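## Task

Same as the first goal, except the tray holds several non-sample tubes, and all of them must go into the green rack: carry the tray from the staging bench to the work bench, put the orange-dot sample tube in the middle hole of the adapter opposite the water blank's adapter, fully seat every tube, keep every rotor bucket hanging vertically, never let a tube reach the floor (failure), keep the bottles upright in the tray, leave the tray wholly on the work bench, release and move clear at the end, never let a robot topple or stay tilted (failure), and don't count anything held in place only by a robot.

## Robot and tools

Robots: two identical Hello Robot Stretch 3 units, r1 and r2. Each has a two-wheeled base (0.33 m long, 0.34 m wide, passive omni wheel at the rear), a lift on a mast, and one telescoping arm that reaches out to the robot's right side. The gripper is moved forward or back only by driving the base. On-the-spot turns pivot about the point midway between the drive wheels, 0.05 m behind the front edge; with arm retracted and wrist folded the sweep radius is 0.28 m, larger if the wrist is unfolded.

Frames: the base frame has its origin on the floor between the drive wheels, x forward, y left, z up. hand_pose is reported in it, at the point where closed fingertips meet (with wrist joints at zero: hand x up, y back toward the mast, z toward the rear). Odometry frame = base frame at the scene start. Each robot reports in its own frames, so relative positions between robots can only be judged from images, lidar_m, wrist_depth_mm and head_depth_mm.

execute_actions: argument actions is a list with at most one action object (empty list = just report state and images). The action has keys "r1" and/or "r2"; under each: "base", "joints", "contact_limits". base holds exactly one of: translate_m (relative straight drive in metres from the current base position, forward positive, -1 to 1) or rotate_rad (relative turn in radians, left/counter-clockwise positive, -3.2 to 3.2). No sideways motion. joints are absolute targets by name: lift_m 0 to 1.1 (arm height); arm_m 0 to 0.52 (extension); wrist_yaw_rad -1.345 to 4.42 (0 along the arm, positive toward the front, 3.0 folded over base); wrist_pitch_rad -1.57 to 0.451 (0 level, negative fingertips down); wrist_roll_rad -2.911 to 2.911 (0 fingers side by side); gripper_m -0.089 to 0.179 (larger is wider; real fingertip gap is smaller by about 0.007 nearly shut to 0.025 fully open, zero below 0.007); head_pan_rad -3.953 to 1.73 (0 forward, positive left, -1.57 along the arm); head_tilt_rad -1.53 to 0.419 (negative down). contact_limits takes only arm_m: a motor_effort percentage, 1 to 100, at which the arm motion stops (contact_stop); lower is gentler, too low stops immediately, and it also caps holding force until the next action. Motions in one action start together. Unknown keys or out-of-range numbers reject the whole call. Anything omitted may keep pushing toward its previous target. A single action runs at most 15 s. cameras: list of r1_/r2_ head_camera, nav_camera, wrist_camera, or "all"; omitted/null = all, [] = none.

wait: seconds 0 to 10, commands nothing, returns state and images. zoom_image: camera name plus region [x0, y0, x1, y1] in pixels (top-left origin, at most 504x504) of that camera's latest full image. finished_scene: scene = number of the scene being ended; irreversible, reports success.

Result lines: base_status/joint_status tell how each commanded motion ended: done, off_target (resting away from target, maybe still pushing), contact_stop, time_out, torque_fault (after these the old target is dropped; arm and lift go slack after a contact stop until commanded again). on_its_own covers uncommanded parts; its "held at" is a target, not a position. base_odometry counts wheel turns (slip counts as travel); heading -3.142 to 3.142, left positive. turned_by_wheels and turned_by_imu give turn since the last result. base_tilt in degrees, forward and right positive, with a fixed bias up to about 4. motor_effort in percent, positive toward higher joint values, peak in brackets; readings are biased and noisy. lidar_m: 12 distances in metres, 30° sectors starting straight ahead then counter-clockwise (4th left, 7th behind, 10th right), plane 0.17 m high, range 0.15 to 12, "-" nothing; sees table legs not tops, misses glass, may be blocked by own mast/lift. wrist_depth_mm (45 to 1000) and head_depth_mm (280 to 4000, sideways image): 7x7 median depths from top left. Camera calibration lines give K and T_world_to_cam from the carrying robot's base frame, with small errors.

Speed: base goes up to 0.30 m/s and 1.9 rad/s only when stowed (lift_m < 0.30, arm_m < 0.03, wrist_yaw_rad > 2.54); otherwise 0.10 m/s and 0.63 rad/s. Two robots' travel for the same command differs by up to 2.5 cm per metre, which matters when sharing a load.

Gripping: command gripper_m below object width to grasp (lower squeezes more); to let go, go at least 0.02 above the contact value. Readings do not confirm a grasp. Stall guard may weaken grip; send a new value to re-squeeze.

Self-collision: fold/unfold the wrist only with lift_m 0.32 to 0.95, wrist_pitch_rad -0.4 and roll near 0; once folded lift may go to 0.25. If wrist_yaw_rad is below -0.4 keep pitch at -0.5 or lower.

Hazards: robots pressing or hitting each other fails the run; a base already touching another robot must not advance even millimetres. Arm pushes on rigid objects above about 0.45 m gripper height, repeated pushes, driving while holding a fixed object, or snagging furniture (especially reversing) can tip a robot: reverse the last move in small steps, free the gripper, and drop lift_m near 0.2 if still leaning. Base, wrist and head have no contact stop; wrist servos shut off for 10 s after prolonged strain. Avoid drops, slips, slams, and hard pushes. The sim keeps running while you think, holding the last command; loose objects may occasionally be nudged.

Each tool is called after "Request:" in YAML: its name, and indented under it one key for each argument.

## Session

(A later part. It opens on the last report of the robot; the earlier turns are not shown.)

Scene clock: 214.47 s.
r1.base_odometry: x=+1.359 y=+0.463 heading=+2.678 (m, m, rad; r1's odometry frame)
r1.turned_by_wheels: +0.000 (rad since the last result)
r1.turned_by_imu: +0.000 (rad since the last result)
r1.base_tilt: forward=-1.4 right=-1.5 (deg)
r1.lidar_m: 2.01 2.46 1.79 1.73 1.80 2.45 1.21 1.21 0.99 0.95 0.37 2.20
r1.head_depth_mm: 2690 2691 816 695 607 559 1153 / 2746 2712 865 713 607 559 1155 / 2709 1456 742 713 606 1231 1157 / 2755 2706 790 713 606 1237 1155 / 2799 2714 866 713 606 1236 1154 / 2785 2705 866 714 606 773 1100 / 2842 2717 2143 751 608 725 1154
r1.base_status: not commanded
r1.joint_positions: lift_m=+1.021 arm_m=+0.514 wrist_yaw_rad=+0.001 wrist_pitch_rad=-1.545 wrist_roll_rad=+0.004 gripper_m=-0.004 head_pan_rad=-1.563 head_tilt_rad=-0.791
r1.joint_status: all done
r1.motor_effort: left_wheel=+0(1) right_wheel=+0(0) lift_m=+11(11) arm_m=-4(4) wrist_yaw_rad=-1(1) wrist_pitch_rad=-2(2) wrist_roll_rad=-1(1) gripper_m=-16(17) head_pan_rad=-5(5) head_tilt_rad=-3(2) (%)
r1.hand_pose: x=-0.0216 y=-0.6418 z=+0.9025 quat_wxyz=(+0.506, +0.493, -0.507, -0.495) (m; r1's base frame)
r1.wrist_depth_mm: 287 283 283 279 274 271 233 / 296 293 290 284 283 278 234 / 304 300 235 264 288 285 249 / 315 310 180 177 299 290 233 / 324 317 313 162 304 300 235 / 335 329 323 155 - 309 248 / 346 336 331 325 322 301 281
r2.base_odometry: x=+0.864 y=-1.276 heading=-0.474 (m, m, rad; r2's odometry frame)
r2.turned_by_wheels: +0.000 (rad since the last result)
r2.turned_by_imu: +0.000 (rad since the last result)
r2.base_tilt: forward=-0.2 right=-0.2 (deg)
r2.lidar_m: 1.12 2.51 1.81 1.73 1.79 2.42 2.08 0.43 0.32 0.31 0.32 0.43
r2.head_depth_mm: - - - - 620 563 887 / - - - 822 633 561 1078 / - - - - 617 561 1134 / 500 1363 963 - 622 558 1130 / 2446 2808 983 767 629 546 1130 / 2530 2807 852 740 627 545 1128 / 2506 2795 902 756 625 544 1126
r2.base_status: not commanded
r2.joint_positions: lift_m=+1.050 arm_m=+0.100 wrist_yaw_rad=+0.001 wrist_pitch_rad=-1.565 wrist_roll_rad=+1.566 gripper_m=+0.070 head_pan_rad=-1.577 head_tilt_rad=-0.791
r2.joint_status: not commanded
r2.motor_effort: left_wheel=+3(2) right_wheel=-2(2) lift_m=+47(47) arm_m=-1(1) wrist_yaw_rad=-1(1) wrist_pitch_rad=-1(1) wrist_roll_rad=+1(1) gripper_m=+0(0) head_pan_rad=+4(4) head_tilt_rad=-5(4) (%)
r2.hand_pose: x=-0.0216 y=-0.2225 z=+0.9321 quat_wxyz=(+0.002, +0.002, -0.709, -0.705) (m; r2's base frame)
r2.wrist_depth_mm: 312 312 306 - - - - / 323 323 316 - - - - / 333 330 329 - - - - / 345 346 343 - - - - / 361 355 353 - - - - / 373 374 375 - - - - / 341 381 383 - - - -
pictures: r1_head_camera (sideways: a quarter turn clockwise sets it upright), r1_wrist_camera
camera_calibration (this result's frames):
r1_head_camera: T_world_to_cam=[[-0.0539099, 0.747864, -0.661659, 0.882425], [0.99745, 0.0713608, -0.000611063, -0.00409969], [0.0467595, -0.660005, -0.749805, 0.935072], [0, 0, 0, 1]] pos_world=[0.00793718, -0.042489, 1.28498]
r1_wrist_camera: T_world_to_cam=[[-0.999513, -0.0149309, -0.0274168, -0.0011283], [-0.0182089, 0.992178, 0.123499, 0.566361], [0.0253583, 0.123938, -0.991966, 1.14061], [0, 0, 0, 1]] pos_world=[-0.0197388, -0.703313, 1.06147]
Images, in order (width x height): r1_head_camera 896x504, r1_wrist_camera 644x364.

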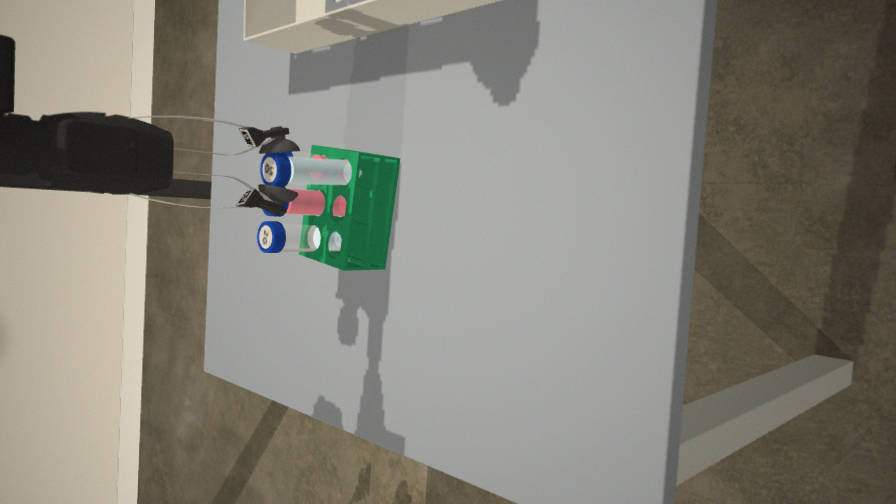

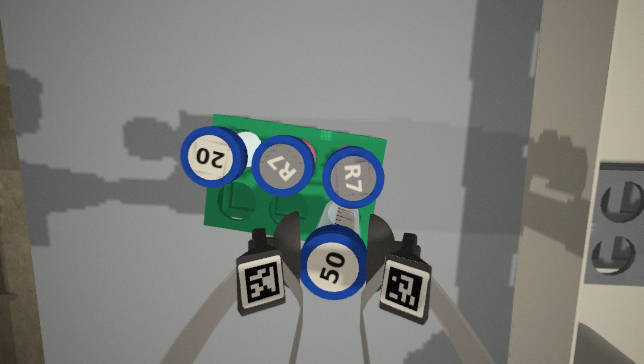

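In the hole.

Request:
execute_actions:
  actions:
    - {"r1":{"joints":{"lift_m":0.992}}}
  cameras: []

Request:
execute_actions:
  actions:
    - {"r1":{"joints":{"gripper_m":0.06}}}
  cameras: []

Request:
execute_actions:
  actions:
    - {"r1":{"joints":{"lift_m":1.05}}}
  cameras: []

Request:
execute_actions:
  actions:
    - {"r1":{"joints":{"arm_m":0.3,"lift_m":1.08}}}
  cameras: ["r1_head_camera","r1_nav_camera","r1_wrist_camera"]

Scene clock: 216.90 s.
r1.base_odometry: x=+1.359 y=+0.463 heading=+2.678 (m, m, rad; r1's odometry frame)
r1.turned_by_wheels: +0.000 (rad since the last result)
r1.turned_by_imu: +0.000 (rad since the last result)
r1.base_tilt: forward=-1.5 right=-1.5 (deg)
r1.lidar_m: 2.01 2.46 1.80 1.73 1.79 2.46 1.21 1.22 0.99 0.95 0.37 2.20
r1.head_depth_mm: 2739 2711 817 695 608 559 1151 / 2784 2662 865 713 607 559 1153 / 2705 1430 737 713 607 1231 1153 / 2768 2719 788 714 607 1240 1155 / 2775 2727 866 713 608 1231 1157 / 2804 2727 866 715 608 774 1102 / 2838 2710 2137 751 607 724 1156
r1.base_status: not commanded
r1.joint_positions: lift_m=+0.993 arm_m=+0.514 wrist_yaw_rad=+0.001 wrist_pitch_rad=-1.547 wrist_roll_rad=+0.004 gripper_m=-0.004 head_pan_rad=-1.563 head_tilt_rad=-0.791
r1.joint_status: all done
r1.motor_effort: left_wheel=-1(1) right_wheel=+0(0) lift_m=+10(10) arm_m=-4(4) wrist_yaw_rad=-2(1) wrist_pitch_rad=-1(2) wrist_roll_rad=-2(1) gripper_m=-16(16) head_pan_rad=-5(5) head_tilt_rad=-5(4) (%)
r1.hand_pose: x=-0.0216 y=-0.6414 z=+0.8746 quat_wxyz=(+0.505, +0.493, -0.506, -0.495) (m; r1's base frame)
r1.wrist_depth_mm: 260 257 253 251 247 244 210 / 268 265 260 256 254 251 210 / 274 270 206 222 259 259 211 / 282 279 150 148 268 265 211 / 294 287 250 152 272 273 210 / 299 297 293 155 - 278 221 / 312 305 303 298 296 287 236
r2.base_odometry: x=+0.864 y=-1.276 heading=-0.474 (m, m, rad; r2's odometry frame)
r2.turned_by_wheels: +0.000 (rad since the last result)
r2.turned_by_imu: +0.000 (rad since the last result)
r2.base_tilt: forward=-0.2 right=-0.2 (deg)
r2.lidar_m: 1.13 2.50 1.81 1.73 1.79 2.41 2.08 0.43 0.32 0.31 0.32 0.43
r2.head_depth_mm: - - - - 619 563 888 / - - - 825 634 561 1079 / - - - - 618 561 1134 / 499 1342 1001 - 621 560 1133 / 522 2846 979 765 628 545 1124 / 2526 2799 849 738 628 545 1133 / 2532 2782 906 757 625 543 1127
r2.base_status: not commanded
r2.joint_positions: lift_m=+1.050 arm_m=+0.100 wrist_yaw_rad=+0.001 wrist_pitch_rad=-1.565 wrist_roll_rad=+1.566 gripper_m=+0.070 head_pan_rad=-1.577 head_tilt_rad=-0.791
r2.joint_status: not commanded
r2.motor_effort: left_wheel=+2(1) right_wheel=-2(2) lift_m=+47(47) arm_m=-1(1) wrist_yaw_rad=-2(1) wrist_pitch_rad=-1(1) wrist_roll_rad=+1(1) gripper_m=+0(0) head_pan_rad=+4(4) head_tilt_rad=-5(5) (%)
r2.hand_pose: x=-0.0216 y=-0.2225 z=+0.9321 quat_wxyz=(+0.002, +0.002, -0.709, -0.705) (m; r2's base frame)
r2.wrist_depth_mm: 311 312 311 - - - - / 320 321 319 - - - - / 338 331 331 - - - - / 347 348 343 - - - - / 359 354 351 - - - - / 376 370 369 - - - - / 340 386 382 - - - -
pictures: none
No camera images: the call's "cameras" was empty. Leave "cameras" out to get every camera's image.

Scene clock: 218.03 s.
r1.base_odometry: x=+1.359 y=+0.463 heading=+2.678 (m, m, rad; r1's odometry frame)
r1.turned_by_wheels: +0.000 (rad since the last result)
r1.turned_by_imu: +0.000 (rad since the last result)
r1.base_tilt: forward=-1.4 right=-1.4 (deg)
r1.lidar_m: 2.01 2.46 1.80 1.73 1.79 2.46 1.21 1.21 0.98 0.95 0.37 2.21
r1.head_depth_mm: 2744 2706 818 697 606 559 1150 / 2783 2619 864 712 607 559 1152 / 2724 1017 741 713 606 1232 1152 / 2789 2714 789 715 608 1232 1155 / 2787 2704 864 714 607 1240 1158 / 2810 2710 865 714 608 773 1100 / 2827 2741 2139 752 608 724 1158
r1.base_status: not commanded
r1.joint_positions: lift_m=+0.993 arm_m=+0.514 wrist_yaw_rad=+0.001 wrist_pitch_rad=-1.547 wrist_roll_rad=+0.004 gripper_m=+0.060 head_pan_rad=-1.563 head_tilt_rad=-0.791
r1.joint_status: all done
r1.motor_effort: left_wheel=-1(1) right_wheel=+0(1) lift_m=+10(10) arm_m=-4(4) wrist_yaw_rad=-1(1) wrist_pitch_rad=-1(1) wrist_roll_rad=-1(1) gripper_m=-1(92) head_pan_rad=-4(5) head_tilt_rad=-3(4) (%)
r1.hand_pose: x=-0.0216 y=-0.6413 z=+0.8746 quat_wxyz=(+0.505, +0.493, -0.506, -0.495) (m; r1's base frame)
r1.wrist_depth_mm: 260 257 255 252 249 243 212 / 268 266 260 258 256 249 210 / 277 272 208 218 261 259 210 / 283 280 150 148 268 264 211 / 292 287 249 176 276 274 210 / 302 298 - 288 - 280 222 / 310 308 301 298 293 286 234
r2.base_odometry: x=+0.864 y=-1.276 heading=-0.474 (m, m, rad; r2's odometry frame)
r2.turned_by_wheels: +0.000 (rad since the last result)
r2.turned_by_imu: +0.000 (rad since the last result)
r2.base_tilt: forward=-0.2 right=-0.2 (deg)
r2.lidar_m: 1.12 2.50 1.80 1.73 1.78 2.42 2.09 0.43 0.32 0.31 0.32 0.43
r2.head_depth_mm: - - - - 620 563 888 / - - - 827 633 561 1076 / - - - - 617 559 1135 / 499 1340 1003 - 622 559 1127 / 522 2836 983 763 628 544 1130 / 2546 2808 852 742 628 545 1131 / 2529 2811 903 757 626 543 1124
r2.base_status: not commanded
r2.joint_positions: lift_m=+1.050 arm_m=+0.100 wrist_yaw_rad=+0.001 wrist_pitch_rad=-1.565 wrist_roll_rad=+1.566 gripper_m=+0.070 head_pan_rad=-1.577 head_tilt_rad=-0.791
r2.joint_status: not commanded
r2.motor_effort: left_wheel=+2(1) right_wheel=-2(3) lift_m=+47(47) arm_m=-1(1) wrist_yaw_rad=-1(0) wrist_pitch_rad=-1(2) wrist_roll_rad=+1(1) gripper_m=+1(0) head_pan_rad=+4(4) head_tilt_rad=-5(5) (%)
r2.hand_pose: x=-0.0216 y=-0.2225 z=+0.9321 quat_wxyz=(+0.002, +0.002, -0.709, -0.705) (m; r2's base frame)
r2.wrist_depth_mm: 311 311 307 - - - - / 325 322 317 - - - - / 337 332 331 - - - - / 345 342 345 - - - - / 361 354 349 - - - - / 373 369 371 - - - - / 338 378 382 - - - -
pictures: none
No camera images: the call's "cameras" was empty. Leave "cameras" out to get every camera's image.

Scene clock: 219.40 s.
r1.base_odometry: x=+1.359 y=+0.463 heading=+2.678 (m, m, rad; r1's odometry frame)
r1.turned_by_wheels: +0.000 (rad since the last result)
r1.turned_by_imu: +0.000 (rad since the last result)
r1.base_tilt: forward=-1.4 right=-1.5 (deg)
r1.lidar_m: 2.01 2.47 1.79 1.73 1.80 2.46 1.21 1.21 0.99 0.95 0.37 2.20
r1.head_depth_mm: 2679 2699 816 695 606 559 1152 / 2720 2708 863 714 606 559 1151 / 2748 2617 743 713 607 1234 1153 / 2781 2711 789 713 607 1237 1153 / 2805 2739 867 713 607 1233 1153 / 2837 2696 863 712 608 774 1100 / 2836 2739 2145 751 607 724 1158
r1.base_status: not commanded
r1.joint_positions: lift_m=+1.049 arm_m=+0.514 wrist_yaw_rad=+0.001 wrist_pitch_rad=-1.547 wrist_roll_rad=+0.004 gripper_m=+0.060 head_pan_rad=-1.563 head_tilt_rad=-0.791
r1.joint_status: all done
r1.motor_effort: left_wheel=-1(1) right_wheel=+0(0) lift_m=+29(28) arm_m=-4(4) wrist_yaw_rad=-1(1) wrist_pitch_rad=-1(1) wrist_roll_rad=-2(2) gripper_m=+1(1) head_pan_rad=-5(5) head_tilt_rad=-2(4) (%)
r1.hand_pose: x=-0.0216 y=-0.6413 z=+0.9314 quat_wxyz=(+0.505, +0.493, -0.506, -0.495) (m; r1's base frame)
r1.wrist_depth_mm: 319 315 307 307 301 297 290 / 330 319 316 313 309 302 297 / 339 332 265 266 319 313 307 / - 338 305 207 327 321 259 / - 353 343 276 331 327 265 / - 363 - 348 - 328 333 / - 373 364 363 358 300 296
r2.base_odometry: x=+0.864 y=-1.276 heading=-0.474 (m, m, rad; r2's odometry frame)
r2.turned_by_wheels: +0.000 (rad since the last result)
r2.turned_by_imu: +0.000 (rad since the last result)
r2.base_tilt: forward=-0.2 right=-0.2 (deg)
r2.lidar_m: 1.12 2.50 1.81 1.73 1.79 2.42 2.08 0.43 0.32 0.31 0.32 0.43
r2.head_depth_mm: - - - - 620 563 886 / - - - 824 634 562 1076 / - - - - 617 560 1133 / 496 1425 928 - 621 559 1131 / 2537 2811 981 764 627 546 1129 / 2541 2824 850 738 627 546 1128 / 2505 2803 906 759 627 543 1131
r2.base_status: not commanded
r2.joint_positions: lift_m=+1.050 arm_m=+0.100 wrist_yaw_rad=+0.001 wrist_pitch_rad=-1.565 wrist_roll_rad=+1.566 gripper_m=+0.070 head_pan_rad=-1.577 head_tilt_rad=-0.791
r2.joint_status: not commanded
r2.motor_effort: left_wheel=+1(2) right_wheel=-2(2) lift_m=+47(48) arm_m=-1(1) wrist_yaw_rad=-1(0) wrist_pitch_rad=-2(2) wrist_roll_rad=+1(1) gripper_m=+0(1) head_pan_rad=+4(4) head_tilt_rad=-5(5) (%)
r2.hand_pose: x=-0.0216 y=-0.2225 z=+0.9321 quat_wxyz=(+0.002, +0.002, -0.709, -0.705) (m; r2's base frame)
r2.wrist_depth_mm: 314 313 308 - - - - / 324 319 319 - - - - / 331 337 332 - - - - / 349 342 344 - - - - / 359 363 351 - - - - / 373 369 368 - - - - / 339 379 384 - - - -
pictures: none
No camera images: the call's "cameras" was empty. Leave "cameras" out to get every camera's image.

Scene clock: 222.20 s.
r1.base_odometry: x=+1.359 y=+0.463 heading=+2.678 (m, m, rad; r1's odometry frame)
r1.turned_by_wheels: +0.000 (rad since the last result)
r1.turned_by_imu: +0.000 (rad since the last result)
r1.base_tilt: forward=-1.4 right=-1.5 (deg)
r1.lidar_m: 2.02 2.46 1.80 1.73 1.79 2.45 1.21 1.21 0.99 0.95 0.37 2.20
r1.head_depth_mm: 2694 2693 817 695 607 559 1154 / - 1018 891 712 608 559 1156 / 2695 1018 737 713 607 1238 1157 / 2744 2727 801 713 606 1237 1154 / 2775 2715 867 714 607 1229 1154 / 2806 2744 867 714 607 774 1102 / 2849 2728 2136 752 606 725 1153
r1.base_status: not commanded
r1.joint_positions: lift_m=+1.079 arm_m=+0.300 wrist_yaw_rad=+0.001 wrist_pitch_rad=-1.547 wrist_roll_rad=+0.002 gripper_m=+0.060 head_pan_rad=-1.563 head_tilt_rad=-0.791
r1.joint_status: all done
r1.motor_effort: left_wheel=-1(1) right_wheel=+0(0) lift_m=+29(31) arm_m=-4(5) wrist_yaw_rad=-1(2) wrist_pitch_rad=-1(1) wrist_roll_rad=+0(1) gripper_m=+0(1) head_pan_rad=-5(5) head_tilt_rad=-4(3) (%)
r1.hand_pose: x=-0.0216 y=-0.4273 z=+0.9614 quat_wxyz=(+0.505, +0.494, -0.506, -0.495) (m; r1's base frame)
r1.wrist_depth_mm: - 344 336 337 331 325 313 / - 353 348 345 341 332 323 / - 366 359 353 351 342 233 / - 371 367 364 356 350 283 / - 379 380 376 370 367 357 / - 395 - 387 - 371 369 / - - - - - - -
r2.base_odometry: x=+0.864 y=-1.276 heading=-0.474 (m, m, rad; r2's odometry frame)
r2.turned_by_wheels: +0.000 (rad since the last result)
r2.turned_by_imu: +0.000 (rad since the last result)
r2.base_tilt: forward=-0.2 right=-0.2 (deg)
r2.lidar_m: 1.12 2.50 1.81 1.73 1.79 2.42 2.08 0.43 0.32 0.31 0.32 0.43
r2.head_depth_mm: - - - - 619 562 887 / - - - 824 635 562 1074 / - - - - 617 560 1133 / 1146 2741 999 - 624 559 1129 / 2530 2829 980 764 627 547 1132 / 2549 2789 852 740 628 545 1129 / 2510 2781 904 757 625 543 1124
r2.base_status: not commanded
r2.joint_positions: lift_m=+1.050 arm_m=+0.100 wrist_yaw_rad=+0.001 wrist_pitch_rad=-1.565 wrist_roll_rad=+1.566 gripper_m=+0.070 head_pan_rad=-1.577 head_tilt_rad=-0.791
r2.joint_status: not commanded
r2.motor_effort: left_wheel=+1(1) right_wheel=-2(3) lift_m=+47(47) arm_m=-1(1) wrist_yaw_rad=+0(1) wrist_pitch_rad=-1(1) wrist_roll_rad=+1(1) gripper_m=+0(0) head_pan_rad=+4(4) head_tilt_rad=-5(5) (%)
r2.hand_pose: x=-0.0216 y=-0.2225 z=+0.9321 quat_wxyz=(+0.002, +0.002, -0.709, -0.705) (m; r2's base frame)
r2.wrist_depth_mm: 310 310 309 - - - - / 320 320 319 - - - - / 330 330 328 - - - - / 347 342 341 - - - - / 361 363 351 - - - - / 370 370 367 - - - - / 343 380 386 - - - -
pictures: r1_head_camera (sideways: a quarter turn clockwise sets it upright), r1_nav_camera (sideways: a quarter turn counterclockwise sets it upright), r1_wrist_camera
camera_calibration (this result's frames):
r1_head_camera: T_world_to_cam=[[-0.0539099, 0.747864, -0.661659, 0.882425], [0.99745, 0.0713608, -0.000611066, -0.00409969], [0.0467595, -0.660005, -0.749804, 0.935072], [0, 0, 0, 1]] pos_world=[0.00793718, -0.042489, 1.28498]
r1_nav_camera: T_world_to_cam=[[0.0335797, -0.687526, 0.725383, -0.897949], [-0.998238, 0.0124558, 0.0580165, -0.0114606], [-0.0489231, -0.726053, -0.685896, 0.855453], [0, 0, 0, 1]] pos_world=[0.0605638, 0.0038838, 1.23877]
r1_wrist_camera: T_world_to_cam=[[-0.999488, -0.0164947, -0.0274054, 0.00300776], [-0.019805, 0.991923, 0.125284, 0.344455], [0.0251175, 0.125763, -0.991742, 1.17294], [0, 0, 0, 1]] pos_world=[-0.019633, -0.489135, 1.12018]
Images, in order (width x height): r1_head_camera 896x504, r1_nav_camera 672x504, r1_wrist_camera 644x364.

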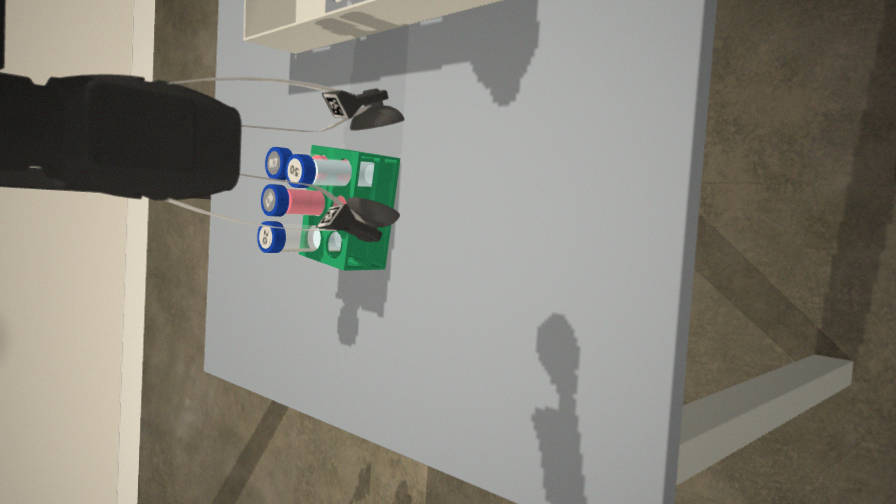

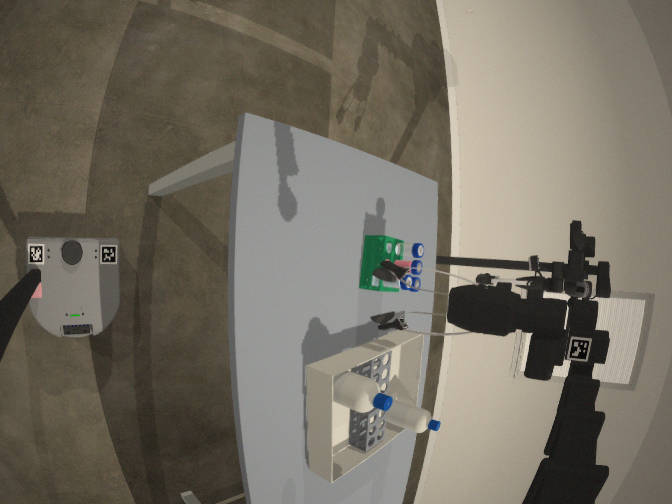

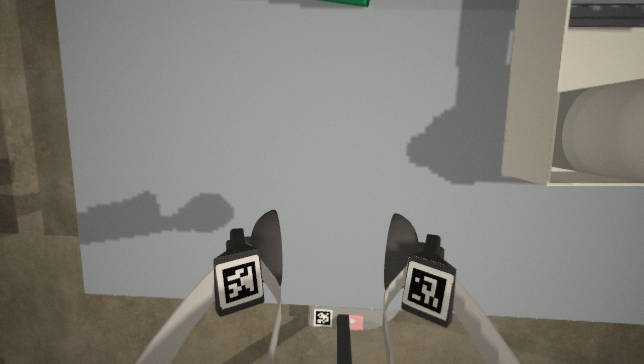

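Request:
finished_scene:
  scene: 2

The scene is finished: the task was done.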